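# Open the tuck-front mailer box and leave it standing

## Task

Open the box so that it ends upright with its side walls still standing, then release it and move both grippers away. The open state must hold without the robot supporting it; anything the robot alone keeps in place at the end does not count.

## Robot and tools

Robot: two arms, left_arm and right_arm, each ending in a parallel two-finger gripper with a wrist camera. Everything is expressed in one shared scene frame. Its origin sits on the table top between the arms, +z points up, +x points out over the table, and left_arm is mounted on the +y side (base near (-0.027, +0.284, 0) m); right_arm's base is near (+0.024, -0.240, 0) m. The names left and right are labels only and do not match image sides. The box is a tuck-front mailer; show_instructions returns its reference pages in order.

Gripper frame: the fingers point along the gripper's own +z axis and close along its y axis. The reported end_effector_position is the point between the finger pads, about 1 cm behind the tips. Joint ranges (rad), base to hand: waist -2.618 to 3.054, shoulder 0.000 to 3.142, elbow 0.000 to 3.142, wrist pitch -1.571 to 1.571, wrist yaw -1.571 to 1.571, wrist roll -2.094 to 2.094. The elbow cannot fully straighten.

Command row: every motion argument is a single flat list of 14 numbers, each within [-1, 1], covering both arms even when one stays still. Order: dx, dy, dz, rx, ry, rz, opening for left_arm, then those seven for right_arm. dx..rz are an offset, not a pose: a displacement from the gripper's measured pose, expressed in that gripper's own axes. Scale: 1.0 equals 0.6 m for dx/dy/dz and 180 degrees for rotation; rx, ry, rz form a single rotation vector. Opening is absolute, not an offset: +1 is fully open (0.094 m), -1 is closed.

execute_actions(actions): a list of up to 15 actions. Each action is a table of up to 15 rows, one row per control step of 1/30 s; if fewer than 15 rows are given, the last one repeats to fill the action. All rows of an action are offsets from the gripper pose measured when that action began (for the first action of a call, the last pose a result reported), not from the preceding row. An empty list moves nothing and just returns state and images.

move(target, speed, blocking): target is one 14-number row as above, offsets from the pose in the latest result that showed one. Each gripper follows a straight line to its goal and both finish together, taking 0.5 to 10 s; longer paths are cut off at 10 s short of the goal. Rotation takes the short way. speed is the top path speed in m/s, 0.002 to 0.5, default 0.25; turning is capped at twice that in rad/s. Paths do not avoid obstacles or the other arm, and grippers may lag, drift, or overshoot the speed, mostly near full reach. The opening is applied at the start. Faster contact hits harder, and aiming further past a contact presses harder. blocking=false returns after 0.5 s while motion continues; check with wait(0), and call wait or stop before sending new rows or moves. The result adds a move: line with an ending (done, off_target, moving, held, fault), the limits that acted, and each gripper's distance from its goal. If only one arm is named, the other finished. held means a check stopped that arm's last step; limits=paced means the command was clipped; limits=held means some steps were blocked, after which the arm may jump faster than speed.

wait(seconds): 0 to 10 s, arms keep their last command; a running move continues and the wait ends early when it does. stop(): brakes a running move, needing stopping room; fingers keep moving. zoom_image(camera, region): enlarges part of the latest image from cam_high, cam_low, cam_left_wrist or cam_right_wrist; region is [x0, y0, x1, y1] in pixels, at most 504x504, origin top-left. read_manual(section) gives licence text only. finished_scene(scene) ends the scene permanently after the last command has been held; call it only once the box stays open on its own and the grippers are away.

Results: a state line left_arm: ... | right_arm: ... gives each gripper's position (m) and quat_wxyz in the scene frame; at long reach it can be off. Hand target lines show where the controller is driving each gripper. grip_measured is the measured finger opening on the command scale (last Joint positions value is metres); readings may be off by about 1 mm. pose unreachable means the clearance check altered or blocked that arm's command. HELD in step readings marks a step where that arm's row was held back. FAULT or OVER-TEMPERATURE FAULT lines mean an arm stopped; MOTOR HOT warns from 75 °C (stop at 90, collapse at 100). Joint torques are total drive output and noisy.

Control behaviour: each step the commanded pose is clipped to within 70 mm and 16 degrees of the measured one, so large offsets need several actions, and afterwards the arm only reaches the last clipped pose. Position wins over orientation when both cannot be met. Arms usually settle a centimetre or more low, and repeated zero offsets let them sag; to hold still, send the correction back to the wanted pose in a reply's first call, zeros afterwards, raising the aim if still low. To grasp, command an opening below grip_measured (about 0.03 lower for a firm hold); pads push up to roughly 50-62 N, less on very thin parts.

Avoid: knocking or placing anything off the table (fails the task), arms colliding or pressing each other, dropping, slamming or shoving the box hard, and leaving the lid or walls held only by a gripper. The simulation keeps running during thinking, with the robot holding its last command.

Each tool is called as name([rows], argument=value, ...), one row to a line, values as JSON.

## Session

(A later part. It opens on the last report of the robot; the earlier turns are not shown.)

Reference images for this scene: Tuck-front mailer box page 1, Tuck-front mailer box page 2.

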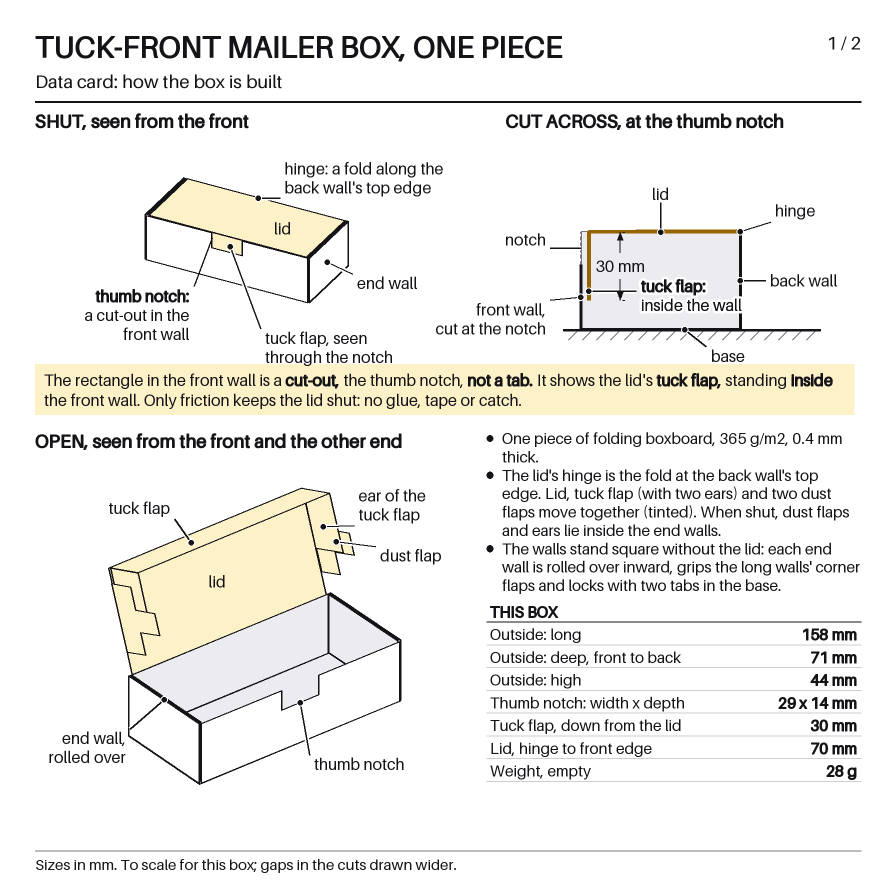

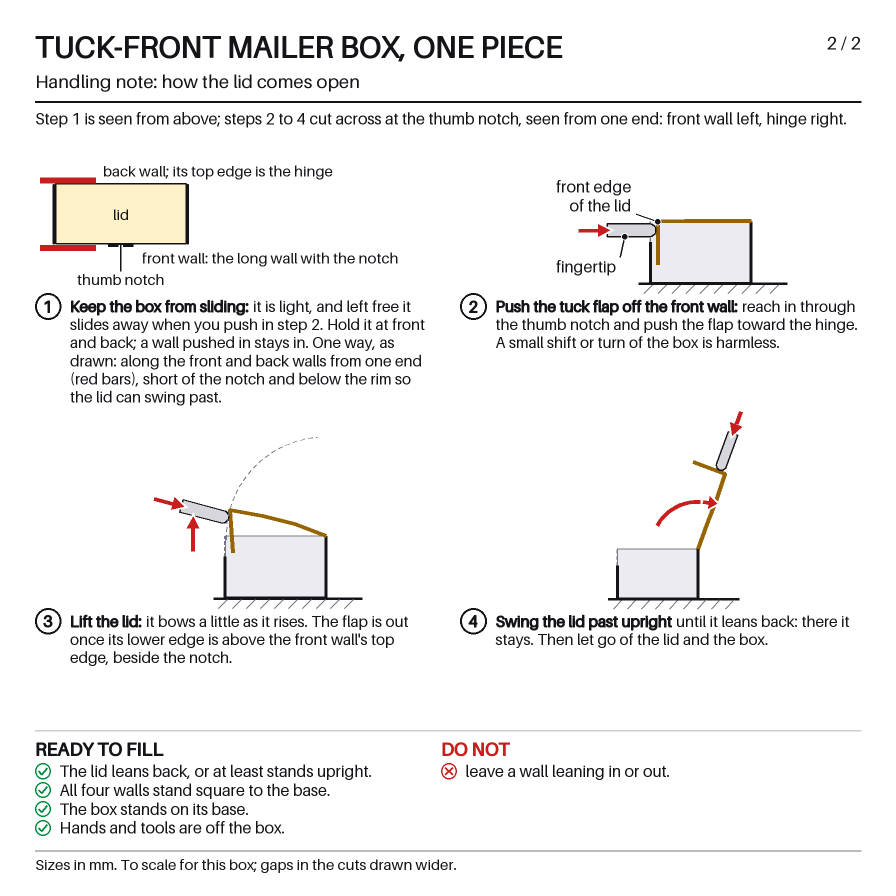

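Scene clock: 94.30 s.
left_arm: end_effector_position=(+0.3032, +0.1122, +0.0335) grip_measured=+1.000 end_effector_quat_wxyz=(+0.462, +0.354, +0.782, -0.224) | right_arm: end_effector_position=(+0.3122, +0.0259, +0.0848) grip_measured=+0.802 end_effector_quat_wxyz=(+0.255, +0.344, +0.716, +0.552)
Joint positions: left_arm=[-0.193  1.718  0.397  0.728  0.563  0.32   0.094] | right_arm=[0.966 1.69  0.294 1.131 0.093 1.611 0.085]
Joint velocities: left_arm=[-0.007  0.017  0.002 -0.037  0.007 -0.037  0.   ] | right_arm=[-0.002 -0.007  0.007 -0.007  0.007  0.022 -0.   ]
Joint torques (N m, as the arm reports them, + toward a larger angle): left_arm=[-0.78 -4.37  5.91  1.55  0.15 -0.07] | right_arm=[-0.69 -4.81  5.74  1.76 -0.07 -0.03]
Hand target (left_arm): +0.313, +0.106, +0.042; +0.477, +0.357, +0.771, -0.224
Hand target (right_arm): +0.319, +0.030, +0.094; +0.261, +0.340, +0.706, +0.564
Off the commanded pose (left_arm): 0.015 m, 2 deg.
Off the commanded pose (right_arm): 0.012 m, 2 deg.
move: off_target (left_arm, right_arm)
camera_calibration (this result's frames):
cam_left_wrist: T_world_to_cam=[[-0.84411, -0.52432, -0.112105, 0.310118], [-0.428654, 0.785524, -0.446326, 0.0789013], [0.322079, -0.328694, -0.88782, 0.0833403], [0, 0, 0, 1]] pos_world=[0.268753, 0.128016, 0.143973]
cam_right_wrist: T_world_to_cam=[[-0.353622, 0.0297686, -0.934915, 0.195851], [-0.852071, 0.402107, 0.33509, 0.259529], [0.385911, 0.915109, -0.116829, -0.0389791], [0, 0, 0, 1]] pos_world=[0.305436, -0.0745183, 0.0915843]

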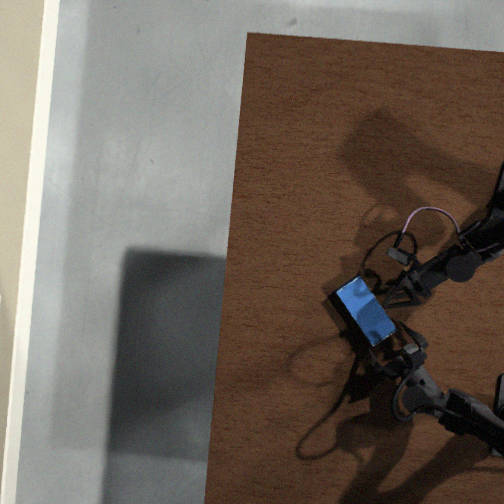

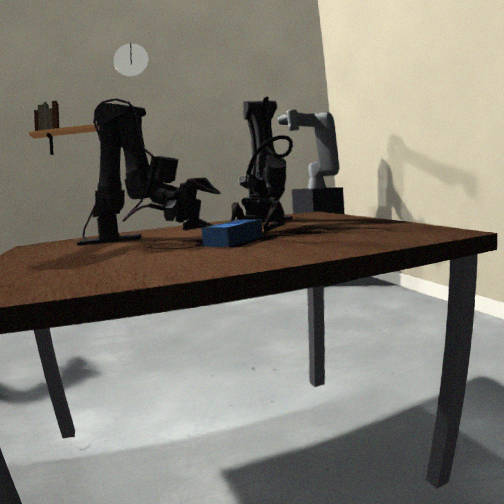

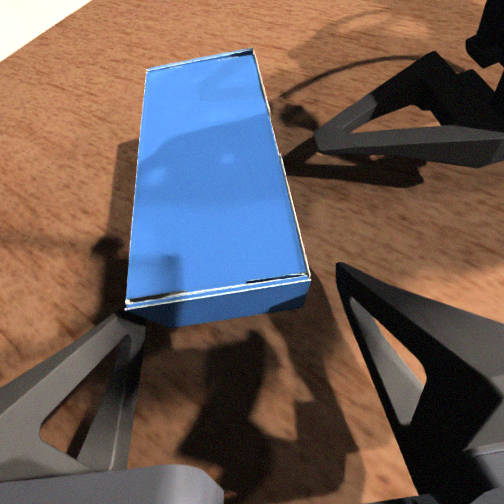

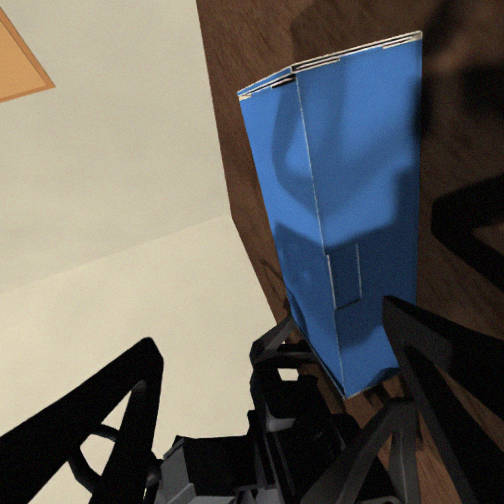

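execute_actions([
  [[-0.014,0.032,0.002,0,0,0,1,0,0.03,0.025,-0.01,0,0,0.65]],
  [[-0.014,0.018,0.01,0,0,0,1,0,0.015,0.012,-0.01,0,0,0.65]],
])

Scene clock: 101.27 s.
left_arm: end_effector_position=(+0.3246, +0.1205, +0.0413) grip_measured=+1.000 end_effector_quat_wxyz=(+0.464, +0.353, +0.783, -0.217) | right_arm: end_effector_position=(+0.3221, +0.0358, +0.0929) grip_measured=+0.652 end_effector_quat_wxyz=(+0.258, +0.342, +0.709, +0.559)
Joint positions: left_arm=[-0.15   1.728  0.481  0.64   0.586  0.352  0.094] | right_arm=[0.966 1.708 0.346 1.118 0.093 1.612 0.078]
Joint velocities: left_arm=[ 0.007  0.007  0.007 -0.022  0.022 -0.051  0.   ] | right_arm=[-0.007 -0.007  0.012  0.022 -0.022  0.051 -0.   ]
Joint torques (N m, as the arm reports them, + toward a larger angle): left_arm=[ 0.73 -4.86  6.01  1.16  0.23  0.02] | right_arm=[-0.32 -5.36  6.26  1.81  0.   -0.02]
Hand target (left_arm): +0.331, +0.122, +0.043; +0.464, +0.352, +0.783, -0.218
Hand target (right_arm): +0.329, +0.041, +0.105; +0.265, +0.337, +0.697, +0.574
Off the commanded pose (left_arm): 0.007 m, 0 deg.
Off the commanded pose (right_arm): 0.015 m, 2 deg.
Step readings (end_effector_position; steps 1 to 15: 1st action; 16 to 30: 2nd action):
0: left_arm (+0.3035, +0.1123, +0.0338) | right_arm (+0.3122, +0.0259, +0.0848)
1: left_arm (+0.3041, +0.1129, +0.0338) | right_arm (+0.3132, +0.0268, +0.0853)
2: left_arm (+0.3066, +0.1153, +0.0343) | right_arm (+0.3151, +0.0287, +0.0867)
4: left_arm (+0.3144, +0.1209, +0.0377) | right_arm (+0.3194, +0.0330, +0.0931)
8: left_arm (+0.3194, +0.1222, +0.0411) | right_arm (+0.3222, +0.0359, +0.0981)
15: left_arm (+0.3170, +0.1220, +0.0386) | right_arm (+0.3222, +0.0358, +0.0979)
16: left_arm (+0.3174, +0.1218, +0.0384) | right_arm (+0.3222, +0.0359, +0.0975)
17: left_arm (+0.3189, +0.1215, +0.0386) | right_arm (+0.3223, +0.0359, +0.0966)
19: left_arm (+0.3227, +0.1209, +0.0403) | right_arm (+0.3222, +0.0358, +0.0942)
23: left_arm (+0.3253, +0.1204, +0.0424) | right_arm (+0.3221, +0.0358, +0.0929)
30: end_effector_position above
camera_calibration (this result's frames):
cam_left_wrist: T_world_to_cam=[[-0.838641, -0.531123, -0.120785, 0.332821], [-0.433566, 0.785161, -0.442202, 0.0865131], [0.3297, -0.318481, -0.888745, 0.0824332], [0, 0, 0, 1]] pos_world=[0.289448, 0.135096, 0.151718]
cam_right_wrist: T_world_to_cam=[[-0.34015, 0.0442714, -0.939329, 0.20216], [-0.856765, 0.397156, 0.32897, 0.263521], [0.387624, 0.916683, -0.0971621, -0.0533138], [0, 0, 0, 1]] pos_world=[0.315206, -0.0647368, 0.098024]

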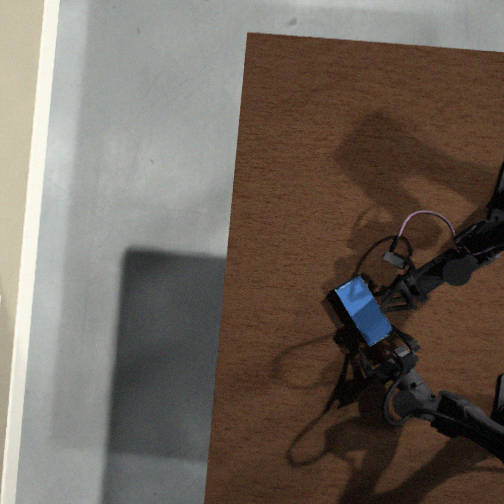

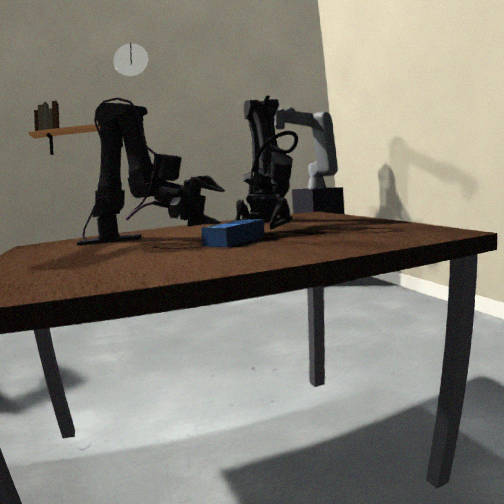

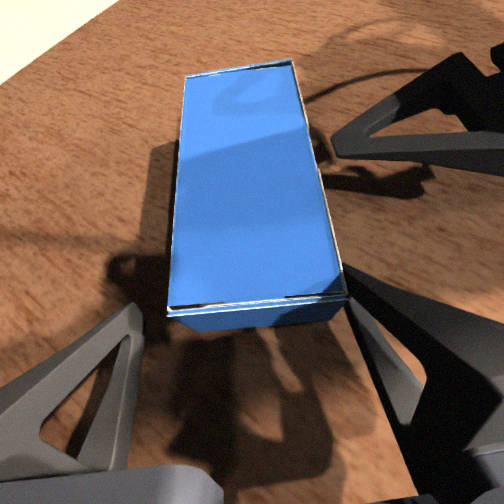

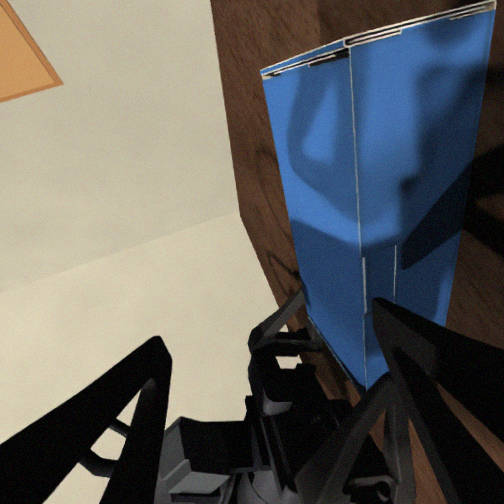

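Overshot; go back ~1 cm while advancing.

move(target=[-0.01,-0.012,0.045,0,0,0,1,0,0.018,0.02,-0.01,0,0,0.8], speed=0.04)

Scene clock: 122.80 s.
left_arm: end_effector_position=(+0.3261, +0.1015, +0.0250) grip_measured=+1.000 end_effector_quat_wxyz=(+0.449, +0.350, +0.793, -0.219) | right_arm: end_effector_position=(+0.3267, +0.0403, +0.0915) grip_measured=+0.798 end_effector_quat_wxyz=(+0.257, +0.343, +0.709, +0.559)
Joint positions: left_arm=[-0.224  1.807  0.506  0.683  0.522  0.302  0.094] | right_arm=[0.966 1.734 0.371 1.118 0.093 1.614 0.084]
Joint velocities: left_arm=[ 0.002 -0.012 -0.002  0.066 -0.066 -0.081  0.   ] | right_arm=[-0.002 -0.012  0.017  0.051 -0.095  0.007 -0.001]
Joint torques (N m, as the arm reports them, + toward a larger angle): left_arm=[-0.74 -5.4   5.89  1.56  0.14 -0.07] | right_arm=[-0.41 -5.4   6.03  1.75 -0.03 -0.05]
Hand target (left_arm): +0.336, +0.095, +0.034; +0.464, +0.352, +0.783, -0.219
Hand target (right_arm): +0.333, +0.044, +0.100; +0.263, +0.339, +0.701, +0.570
Off the commanded pose (left_arm): 0.015 m, 2 deg.
Off the commanded pose (right_arm): 0.012 m, 2 deg.
move: off_target (left_arm, right_arm)
camera_calibration (this result's frames):
cam_left_wrist: T_world_to_cam=[[-0.840541, -0.533096, -0.0964359, 0.322204], [-0.451609, 0.787819, -0.418796, 0.0999401], [0.299232, -0.308464, -0.902945, 0.0707023], [0, 0, 0, 1]] pos_world=[0.294803, 0.11484, 0.136767]
cam_right_wrist: T_world_to_cam=[[-0.341994, 0.04501, -0.938624, 0.202675], [-0.855927, 0.397346, 0.330917, 0.265625], [0.387853, 0.916565, -0.0973646, -0.0594446], [0, 0, 0, 1]] pos_world=[0.319725, -0.0601825, 0.0965483]

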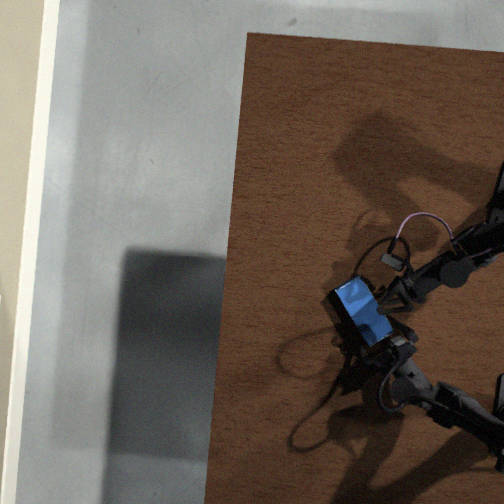

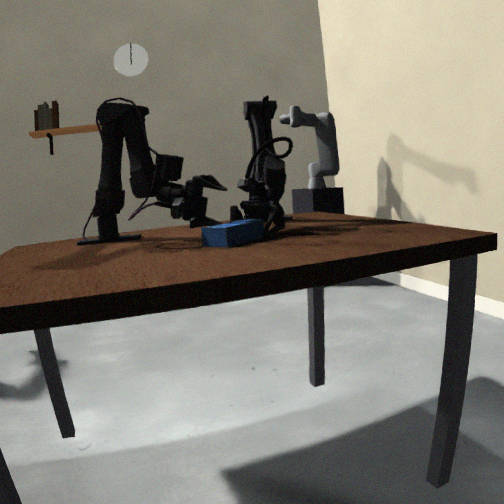

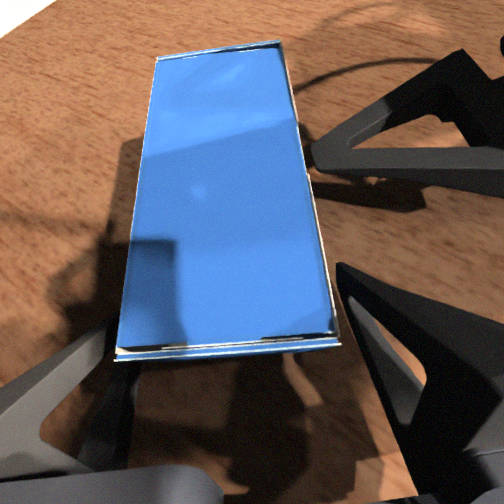

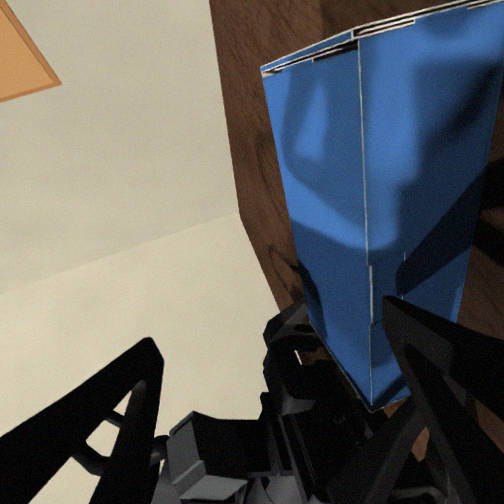

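execute_actions([
  [[-0.012,0.005,0.008,0,-0.008,0,0.7,0,0.012,0.01,-0.008,0,0,0.83]],
  [[-0.01,0.005,0.006,0,-0.008,0,0.56,0,0.012,0.01,-0.008,0,0,0.83]],
  [[-0.01,0.003,0.006,0,-0.008,0,0.505,0,0.012,0.01,-0.008,0,0,0.83]],
])

zoom_image(camera="cam_right_wrist", region=[300,200,500,400])

Scene clock: 133.07 s.
left_arm: end_effector_position=(+0.3301, +0.1008, +0.0241) grip_measured=+0.522 end_effector_quat_wxyz=(+0.456, +0.341, +0.792, -0.221) | right_arm: end_effector_position=(+0.3261, +0.0398, +0.0796) grip_measured=+0.828 end_effector_quat_wxyz=(+0.253, +0.347, +0.717, +0.549)
Joint positions: left_arm=[-0.224  1.834  0.506  0.734  0.52   0.279  0.072] | right_arm=[0.966 1.768 0.371 1.123 0.093 1.616 0.086]
Joint velocities: left_arm=[-0.007  0.002 -0.017 -0.037  0.081 -0.037 -0.   ] | right_arm=[ 0.002 -0.012 -0.017 -0.037 -0.037  0.007  0.002]
Joint torques (N m, as the arm reports them, + toward a larger angle): left_arm=[-0.19 -5.46  4.76  1.55  0.2  -0.1 ] | right_arm=[-0.23 -5.57  5.75  1.75 -0.02 -0.05]
Hand target (left_arm): +0.334, +0.098, +0.027; +0.463, +0.342, +0.787, -0.225
Hand target (right_arm): +0.332, +0.044, +0.089; +0.259, +0.343, +0.707, +0.561
Off the commanded pose (left_arm): 0.006 m, 1 deg.
Off the commanded pose (right_arm): 0.012 m, 2 deg.
Step readings (end_effector_position; steps 1 to 15: 1st action; 16 to 30: 2nd action; 31 to 45: 3rd action):
0: left_arm (+0.3266, +0.1017, +0.0253) | right_arm (+0.3267, +0.0403, +0.0915)
1: left_arm (+0.3266, +0.1017, +0.0250) | right_arm (+0.3267, +0.0403, +0.0912)
2: left_arm (+0.3268, +0.1017, +0.0246) | right_arm (+0.3267, +0.0403, +0.0906)
4: left_arm (+0.3269, +0.1016, +0.0236) | right_arm (+0.3266, +0.0402, +0.0886)
8: left_arm (+0.3271, +0.1016, +0.0236) | right_arm (+0.3265, +0.0402, +0.0876)
15: left_arm (+0.3272, +0.1015, +0.0237) | right_arm (+0.3265, +0.0402, +0.0876)
16: left_arm (+0.3274, +0.1015, +0.0236) | right_arm (+0.3265, +0.0402, +0.0872)
17: left_arm (+0.3277, +0.1014, +0.0236) | right_arm (+0.3265, +0.0402, +0.0866)
19: left_arm (+0.3282, +0.1013, +0.0237) | right_arm (+0.3264, +0.0400, +0.0846)
23: left_arm (+0.3286, +0.1012, +0.0236) | right_arm (+0.3263, +0.0400, +0.0836)
30: left_arm (+0.3287, +0.1012, +0.0237) | right_arm (+0.3263, +0.0400, +0.0836)
31: left_arm (+0.3288, +0.1011, +0.0237) | right_arm (+0.3263, +0.0400, +0.0832)
32: left_arm (+0.3291, +0.1010, +0.0237) | right_arm (+0.3263, +0.0400, +0.0826)
34: left_arm (+0.3296, +0.1009, +0.0239) | right_arm (+0.3262, +0.0398, +0.0807)
38: left_arm (+0.3299, +0.1008, +0.0239) | right_arm (+0.3261, +0.0398, +0.0796)
45: end_effector_position above
camera_calibration (this result's frames):
cam_left_wrist: T_world_to_cam=[[-0.832808, -0.545607, -0.0935053, 0.323747], [-0.45852, 0.774549, -0.435699, 0.105894], [0.310145, -0.31998, -0.895222, 0.0657898], [0, 0, 0, 1]] pos_world=[0.29777, 0.11567, 0.135306]
cam_right_wrist: T_world_to_cam=[[-0.361959, 0.0281469, -0.931769, 0.198043], [-0.848504, 0.403984, 0.341817, 0.265731], [0.38604, 0.914333, -0.122343, -0.0572014], [0, 0, 0, 1]] pos_world=[0.319239, -0.0606241, 0.0867013]

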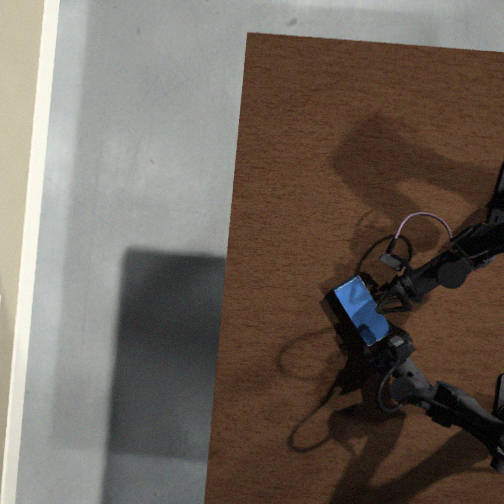

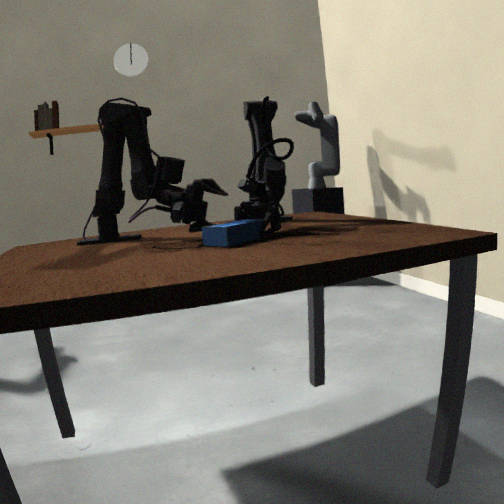

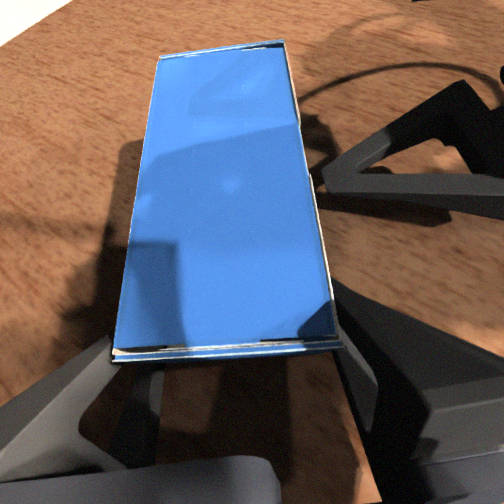

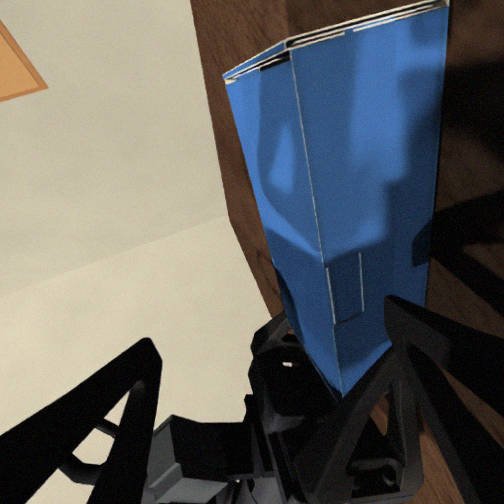

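Region (300, 200, 500, 400) of cam_right_wrist's 504x504 image, scaled by 2.520, with more detail than that image has.

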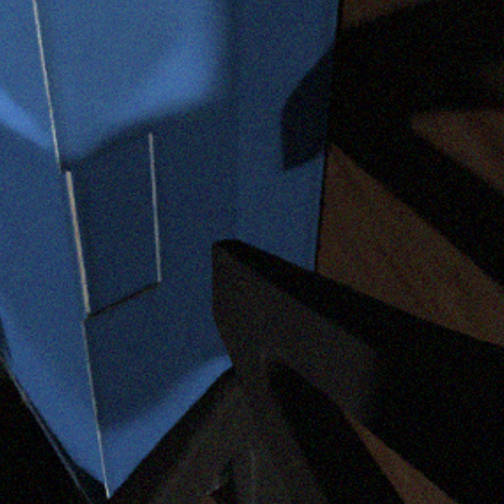

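execute_actions([
  [[0,0,0,0,0,0,0.51,-0.026,0.036,0.012,-0.02,0,0,0.75]],
])

zoom_image(camera="cam_right_wrist", region=[300,200,500,400])

Scene clock: 140.37 s.
left_arm: end_effector_position=(+0.3301, +0.1008, +0.0241) grip_measured=+0.522 end_effector_quat_wxyz=(+0.456, +0.341, +0.792, -0.222) | right_arm: end_effector_position=(+0.3377, +0.0280, +0.0812) grip_measured=+0.752 end_effector_quat_wxyz=(+0.254, +0.353, +0.712, +0.551)
Joint positions: left_arm=[-0.224  1.834  0.506  0.734  0.52   0.279  0.072] | right_arm=[0.904 1.768 0.371 1.13  0.043 1.61  0.082]
Joint velocities: left_arm=[-0.012  0.002  0.012  0.007 -0.037 -0.022  0.001] | right_arm=[-0.007 -0.017 -0.007  0.007 -0.007  0.007 -0.001]
Joint torques (N m, as the arm reports them, + toward a larger angle): left_arm=[ 0.   -6.25  4.04  1.34  0.14 -0.02] | right_arm=[-0.58 -6.29  6.34  1.83 -0.09 -0.13]
Hand target (left_arm): +0.330, +0.101, +0.024; +0.456, +0.341, +0.792, -0.221
Hand target (right_arm): +0.346, +0.035, +0.098; +0.264, +0.339, +0.699, +0.571
Off the commanded pose (left_arm): 0.000 m, 0 deg.
Off the commanded pose (right_arm): 0.020 m, 3 deg.
Step readings (end_effector_position):
0: left_arm (+0.3301, +0.1008, +0.0241) | right_arm (+0.3261, +0.0398, +0.0796)
1: left_arm (+0.3301, +0.1008, +0.0241) | right_arm (+0.3270, +0.0390, +0.0798)
2: left_arm (+0.3301, +0.1008, +0.0241) | right_arm (+0.3298, +0.0362, +0.0800)
4: left_arm (+0.3301, +0.1008, +0.0241) | right_arm (+0.3369, +0.0285, +0.0805)
8: left_arm (+0.3301, +0.1008, +0.0241) | right_arm (+0.3387, +0.0266, +0.0809)
15: end_effector_position above
camera_calibration (this result's frames):
cam_left_wrist: T_world_to_cam=[[-0.832731, -0.545782, -0.0931762, 0.323731], [-0.458774, 0.774369, -0.435752, 0.105997], [0.309978, -0.320117, -0.895231, 0.0658589], [0, 0, 0, 1]] pos_world=[0.297795, 0.115689, 0.135311]
cam_right_wrist: T_world_to_cam=[[-0.361893, 0.0420842, -0.931269, 0.203559], [-0.843599, 0.41033, 0.346367, 0.277511], [0.396705, 0.910965, -0.112993, -0.0550185], [0, 0, 0, 1]] pos_world=[0.3296, -0.0723178, 0.0872308]

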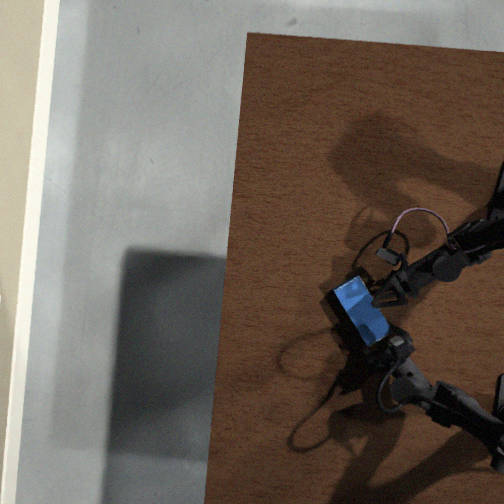

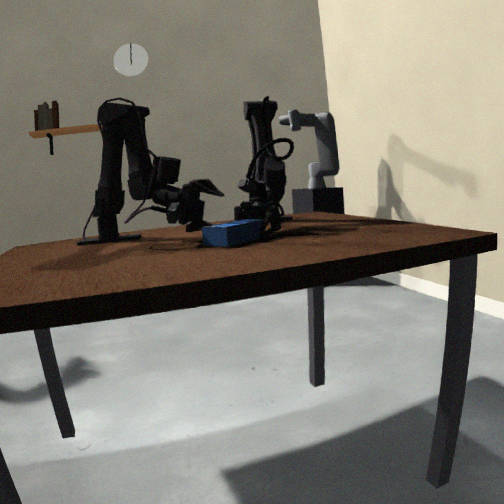

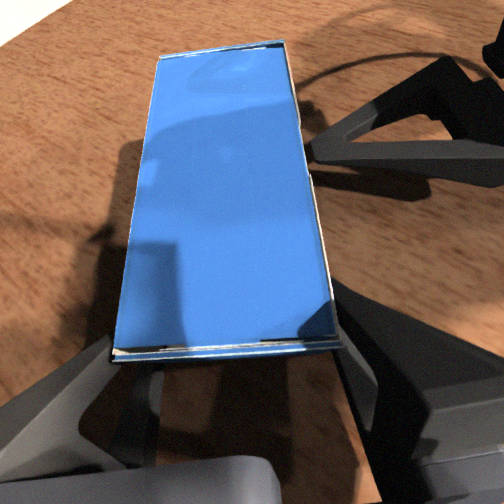

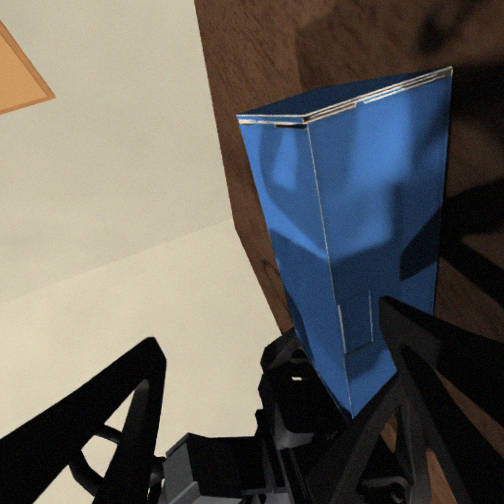

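Region (300, 200, 500, 400) of cam_right_wrist's 504x504 image, scaled by 2.520, with more detail than that image has.

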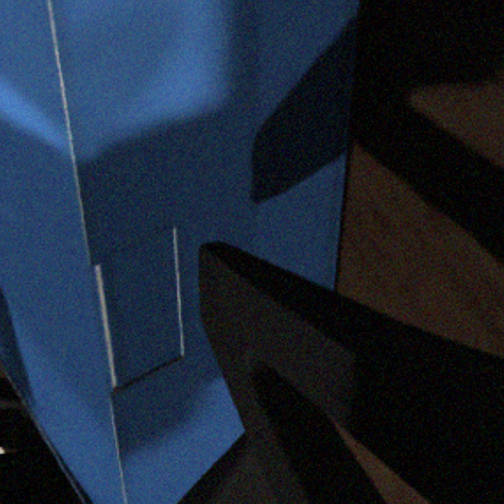

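execute_actions([
  [[0,0,0,0,0,0,0.51,0.008,0.044,0.021,-0.02,0,0,0.68]],
])

zoom_image(camera="cam_right_wrist", region=[300,200,500,400])

Scene clock: 146.10 s.
left_arm: end_effector_position=(+0.3325, +0.1030, +0.0242) grip_measured=+0.522 end_effector_quat_wxyz=(+0.458, +0.337, +0.794, -0.215) | right_arm: end_effector_position=(+0.3446, +0.0354, +0.0910) grip_measured=+0.682 end_effector_quat_wxyz=(+0.257, +0.351, +0.705, +0.561)
Joint positions: left_arm=[-0.223  1.834  0.506  0.738  0.504  0.275  0.072] | right_arm=[0.908 1.768 0.408 1.117 0.046 1.615 0.079]
Joint velocities: left_arm=[-0.007 -0.002 -0.012  0.007  0.007  0.007 -0.001] | right_arm=[-0.007 -0.007  0.007  0.007 -0.007 -0.007  0.   ]
Joint torques (N m, as the arm reports them, + toward a larger angle): left_arm=[-0.06 -6.25  4.04  1.32  0.28  0.02] | right_arm=[ 0.84 -6.44  6.33  1.68  0.11 -0.04]
Hand target (left_arm): +0.330, +0.101, +0.024; +0.456, +0.341, +0.791, -0.222
Hand target (right_arm): +0.350, +0.043, +0.104; +0.265, +0.345, +0.694, +0.573
Off the commanded pose (left_arm): 0.003 m, 1 deg.
Off the commanded pose (right_arm): 0.016 m, 2 deg.
Step readings (end_effector_position):
0: left_arm (+0.3301, +0.1008, +0.0241) | right_arm (+0.3374, +0.0284, +0.0812)
1: left_arm (+0.3301, +0.1008, +0.0241) | right_arm (+0.3384, +0.0292, +0.0822)
2: left_arm (+0.3301, +0.1008, +0.0241) | right_arm (+0.3401, +0.0308, +0.0841)
4: left_arm (+0.3314, +0.1020, +0.0243) | right_arm (+0.3433, +0.0345, +0.0896)
8: left_arm (+0.3325, +0.1030, +0.0242) | right_arm (+0.3446, +0.0354, +0.0911)
15: end_effector_position above
camera_calibration (this result's frames):
cam_left_wrist: T_world_to_cam=[[-0.823724, -0.558209, -0.0994055, 0.325378], [-0.469019, 0.769349, -0.433731, 0.109317], [0.31859, -0.310652, -0.895542, 0.0620699], [0, 0, 0, 1]] pos_world=[0.299519, 0.116808, 0.135345]
cam_right_wrist: T_world_to_cam=[[-0.347141, 0.0604318, -0.935864, 0.209609], [-0.848702, 0.404326, 0.340919, 0.27942], [0.398996, 0.912616, -0.0890696, -0.0663995], [0, 0, 0, 1]] pos_world=[0.336401, -0.0650465, 0.0949921]

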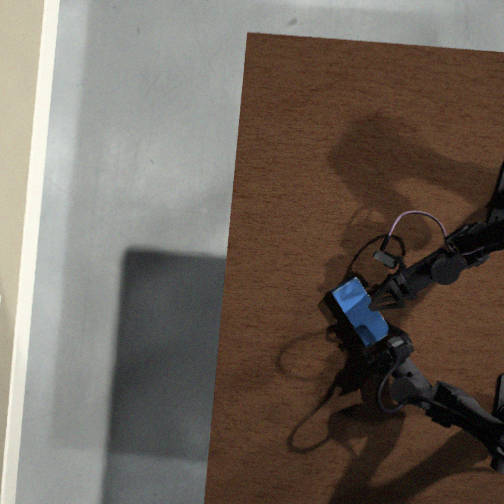

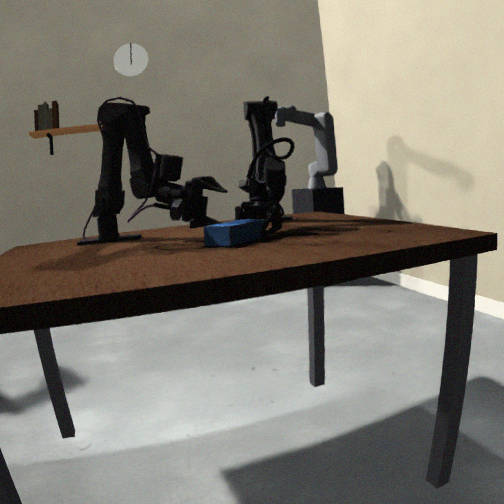

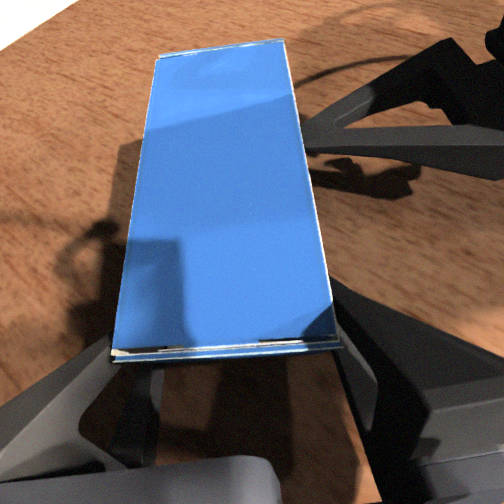

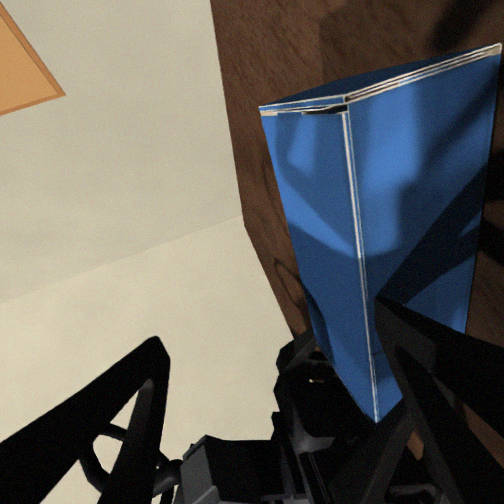

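Region (300, 200, 500, 400) of cam_right_wrist's 504x504 image, scaled by 2.520, with more detail than that image has.

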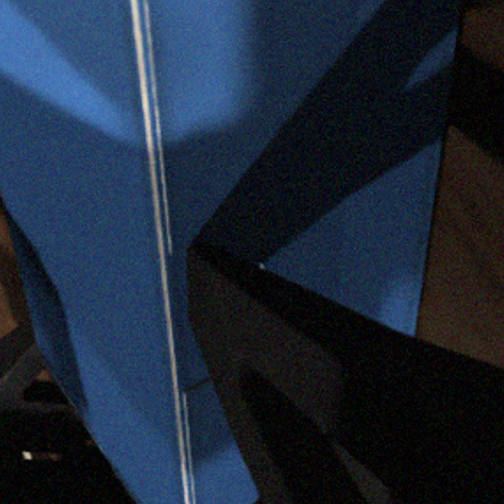

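At the notch edge; shift +x.

execute_actions([
  [[0,0,0,0,0,0,0.51,0.018,0.025,0.008,-0.012,0,0,0.74]],
])

zoom_image(camera="cam_right_wrist", region=[300,200,500,400])

Scene clock: 157.87 s.
left_arm: end_effector_position=(+0.3326, +0.1032, +0.0241) grip_measured=+0.522 end_effector_quat_wxyz=(+0.458, +0.336, +0.794, -0.215) | right_arm: end_effector_position=(+0.3386, +0.0420, +0.0910) grip_measured=+0.738 end_effector_quat_wxyz=(+0.254, +0.351, +0.705, +0.562)
Joint positions: left_arm=[-0.223  1.834  0.506  0.738  0.503  0.274  0.072] | right_arm=[0.94  1.768 0.408 1.117 0.072 1.626 0.082]
Joint velocities: left_arm=[-0.002 -0.012 -0.007  0.037  0.007 -0.007  0.   ] | right_arm=[ 0.002  0.002 -0.017 -0.066  0.022  0.022 -0.   ]
Joint torques (N m, as the arm reports them, + toward a larger angle): left_arm=[-0.03 -6.27  4.03  1.35  0.15 -0.02] | right_arm=[ 0.68 -7.24  6.44  1.57  0.1  -0.05]
Hand target (left_arm): +0.333, +0.103, +0.024; +0.458, +0.337, +0.794, -0.215
Hand target (right_arm): +0.344, +0.048, +0.105; +0.263, +0.347, +0.694, +0.574
Off the commanded pose (left_arm): 0.000 m, 0 deg.
Off the commanded pose (right_arm): 0.016 m, 2 deg.
Step readings (end_effector_position):
0: left_arm (+0.3325, +0.1030, +0.0242) | right_arm (+0.3446, +0.0354, +0.0910)
1: left_arm (+0.3326, +0.1032, +0.0241) | right_arm (+0.3442, +0.0358, +0.0910)
2: left_arm (+0.3326, +0.1032, +0.0241) | right_arm (+0.3428, +0.0373, +0.0910)
4: left_arm (+0.3326, +0.1032, +0.0241) | right_arm (+0.3393, +0.0413, +0.0910)
8: left_arm (+0.3326, +0.1032, +0.0241) | right_arm (+0.3380, +0.0427, +0.0910)
15: end_effector_position above
camera_calibration (this result's frames):
cam_left_wrist: T_world_to_cam=[[-0.822915, -0.559346, -0.0997118, 0.325476], [-0.470153, 0.768926, -0.433254, 0.109616], [0.31901, -0.309652, -0.895739, 0.0617768], [0, 0, 0, 1]] pos_world=[0.299668, 0.116897, 0.135281]
cam_right_wrist: T_world_to_cam=[[-0.349984, 0.0619319, -0.934706, 0.207893], [-0.849638, 0.399222, 0.344583, 0.27187], [0.394496, 0.91476, -0.0871013, -0.0687468], [0, 0, 0, 1]] pos_world=[0.33087, -0.0585246, 0.0946496]

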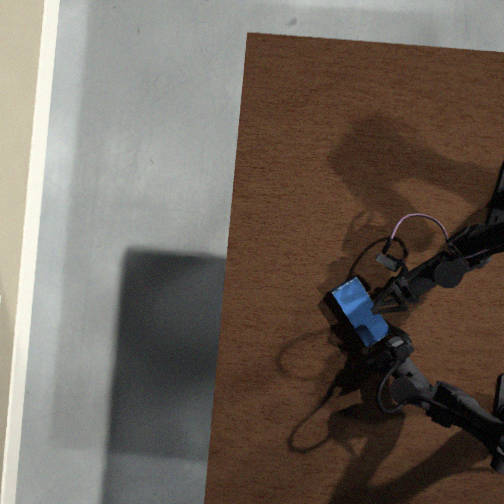

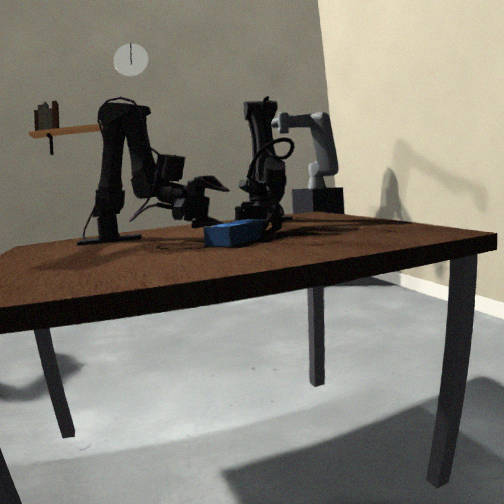

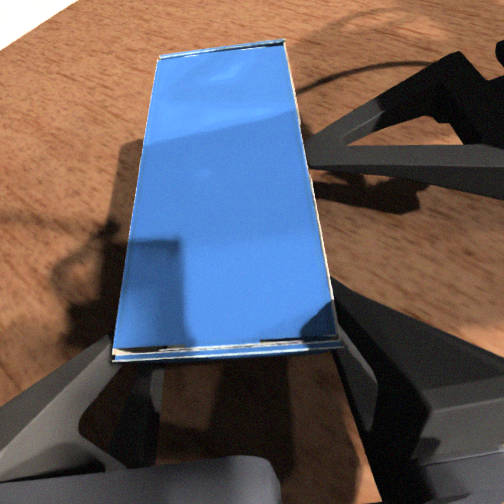

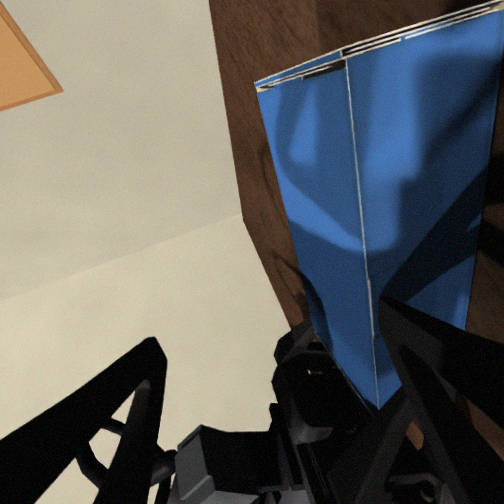

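Region (300, 200, 500, 400) of cam_right_wrist's 504x504 image, scaled by 2.520, with more detail than that image has.

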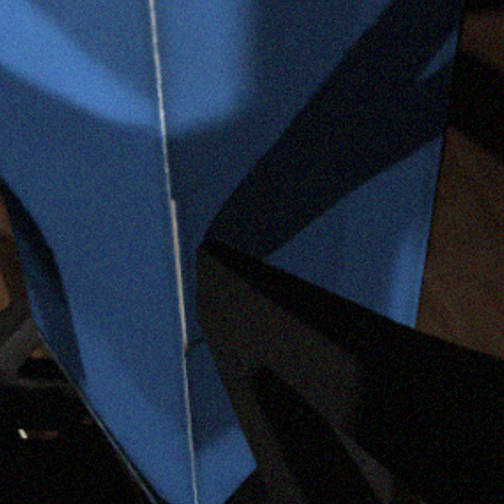

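Centred. A little lower, then preload.

execute_actions([
  [[0,-0.012,0,0.012,0,0.004,0.51,0,0.025,0.008,-0.012,0,0,0.85]],
  [[0,-0.026,0,0.025,0,0.007,0.51,0,0.028,0.01,-0.015,0,0,0.85]],
  [[0,-0.04,0,0.038,0,0.01,0.51,0,0.036,0.01,-0.02,0,0,0.82]],
  [[0,-0.05,0,0.047,0,0.01,0.51,0,0.045,0.01,-0.026,0,0,0.7]],
])

zoom_image(camera="cam_right_wrist", region=[250,170,500,420])

Scene clock: 166.73 s.
left_arm: end_effector_position=(+0.3293, +0.0996, +0.0253) grip_measured=+0.522 end_effector_quat_wxyz=(+0.463, +0.364, +0.779, -0.214) | right_arm: end_effector_position=(+0.3368, +0.0413, +0.0840) grip_measured=+0.703 end_effector_quat_wxyz=(+0.247, +0.354, +0.713, +0.552)
Joint positions: left_arm=[-0.222  1.834  0.506  0.737  0.533  0.333  0.072] | right_arm=[0.94  1.768 0.408 1.088 0.067 1.63  0.08 ]
Joint velocities: left_arm=[ 0.007 -0.012  0.007 -0.051  0.007 -0.037 -0.   ] | right_arm=[ 0.012 -0.002 -0.012 -0.022  0.037  0.022 -0.001]
Joint torques (N m, as the arm reports them, + toward a larger angle): left_arm=[-1.06 -6.9   4.12  0.76  1.17  0.28] | right_arm=[-0.45 -7.07  6.45  2.09  0.03 -0.07]
Hand target (left_arm): +0.307, +0.082, +0.026; +0.440, +0.398, +0.760, -0.264
Hand target (right_arm): +0.347, +0.047, +0.112; +0.265, +0.344, +0.685, +0.585
Off the commanded pose (left_arm): 0.029 m, 8 deg.
Off the commanded pose (right_arm): 0.031 m, 5 deg.
Step readings (end_effector_position; steps 1 to 15: 1st action; 16 to 30: 2nd action; 31 to 45: 3rd action; 46 to 60: 4th action):
0: left_arm (+0.3326, +0.1032, +0.0241) | right_arm (+0.3387, +0.0418, +0.0910)
1: left_arm (+0.3324, +0.1028, +0.0242) | right_arm (+0.3387, +0.0418, +0.0910)
2: left_arm (+0.3320, +0.1024, +0.0244) | right_arm (+0.3387, +0.0418, +0.0910)
4: left_arm (+0.3319, +0.1023, +0.0244) | right_arm (+0.3387, +0.0418, +0.0910)
8: left_arm (+0.3319, +0.1023, +0.0244) | right_arm (+0.3387, +0.0418, +0.0910)
15: left_arm (+0.3319, +0.1023, +0.0244) | right_arm (+0.3387, +0.0418, +0.0910)
16: left_arm (+0.3315, +0.1019, +0.0244) | right_arm (+0.3387, +0.0418, +0.0910)
17: left_arm (+0.3313, +0.1018, +0.0245) | right_arm (+0.3387, +0.0418, +0.0910)
19: left_arm (+0.3313, +0.1017, +0.0245) | right_arm (+0.3387, +0.0418, +0.0908)
23: left_arm (+0.3313, +0.1017, +0.0245) | right_arm (+0.3387, +0.0418, +0.0906)
30: left_arm (+0.3313, +0.1017, +0.0245) | right_arm (+0.3386, +0.0417, +0.0905)
31: left_arm (+0.3308, +0.1012, +0.0246) | right_arm (+0.3386, +0.0418, +0.0905)
32: left_arm (+0.3306, +0.1009, +0.0247) | right_arm (+0.3385, +0.0418, +0.0902)
34: left_arm (+0.3304, +0.1007, +0.0248) | right_arm (+0.3383, +0.0417, +0.0894)
38: left_arm (+0.3302, +0.1004, +0.0249) | right_arm (+0.3380, +0.0415, +0.0882)
45: left_arm (+0.3300, +0.1002, +0.0250) | right_arm (+0.3378, +0.0414, +0.0874)
46: left_arm (+0.3298, +0.1000, +0.0250) | right_arm (+0.3377, +0.0415, +0.0871)
47: left_arm (+0.3298, +0.1002, +0.0251) | right_arm (+0.3375, +0.0415, +0.0863)
49: left_arm (+0.3296, +0.0999, +0.0252) | right_arm (+0.3371, +0.0414, +0.0850)
53: left_arm (+0.3293, +0.0996, +0.0253) | right_arm (+0.3369, +0.0413, +0.0841)
60: end_effector_position above
camera_calibration (this result's frames):
cam_left_wrist: T_world_to_cam=[[-0.84718, -0.513479, -0.136479, 0.325222], [-0.414783, 0.799714, -0.434065, 0.090031], [0.332027, -0.311122, -0.890484, 0.058551], [0, 0, 0, 1]] pos_world=[0.293424, 0.113212, 0.135604]
cam_right_wrist: T_world_to_cam=[[-0.372593, 0.0456187, -0.926873, 0.208417], [-0.842401, 0.402345, 0.358439, 0.269279], [0.389274, 0.914351, -0.111482, -0.0641885], [0, 0, 0, 1]] pos_world=[0.329483, -0.05916, 0.0895004]

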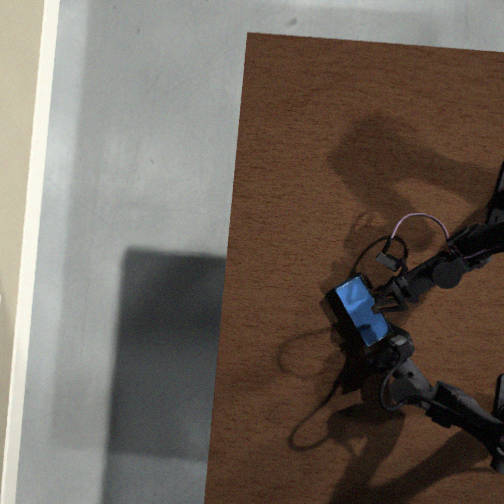

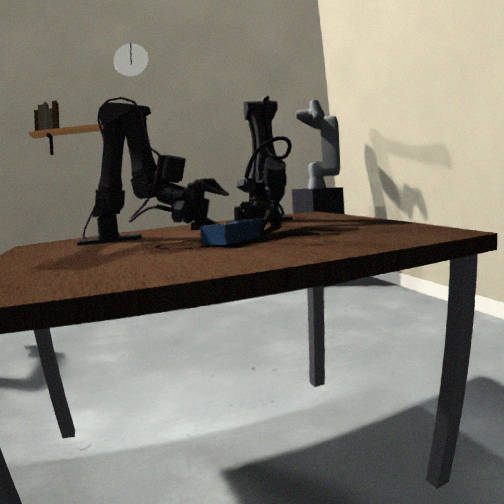

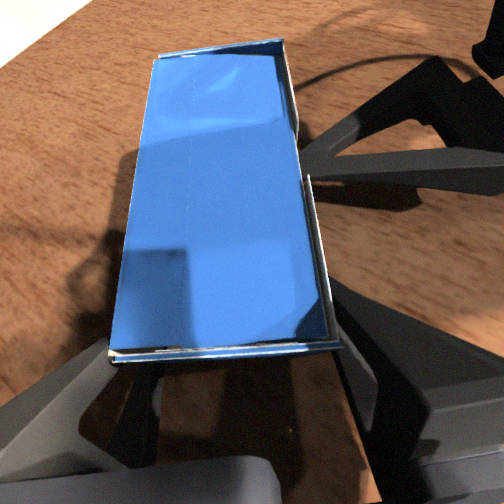

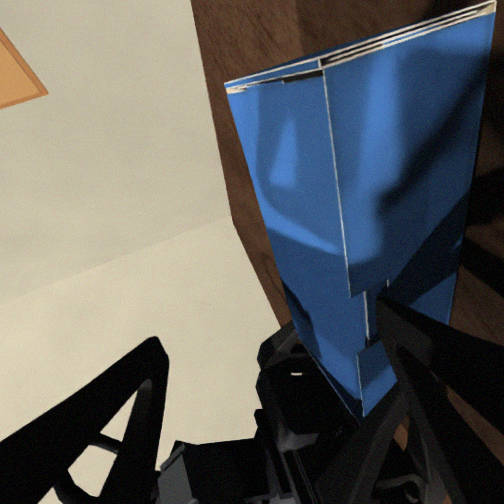

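Region (250, 170, 500, 420) of cam_right_wrist's 504x504 image, scaled by 2.016, with more detail than that image has.

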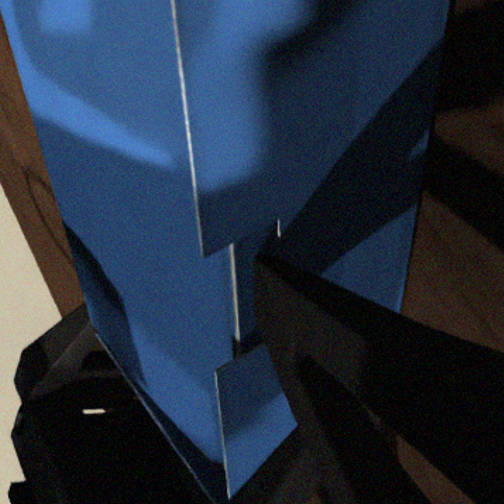

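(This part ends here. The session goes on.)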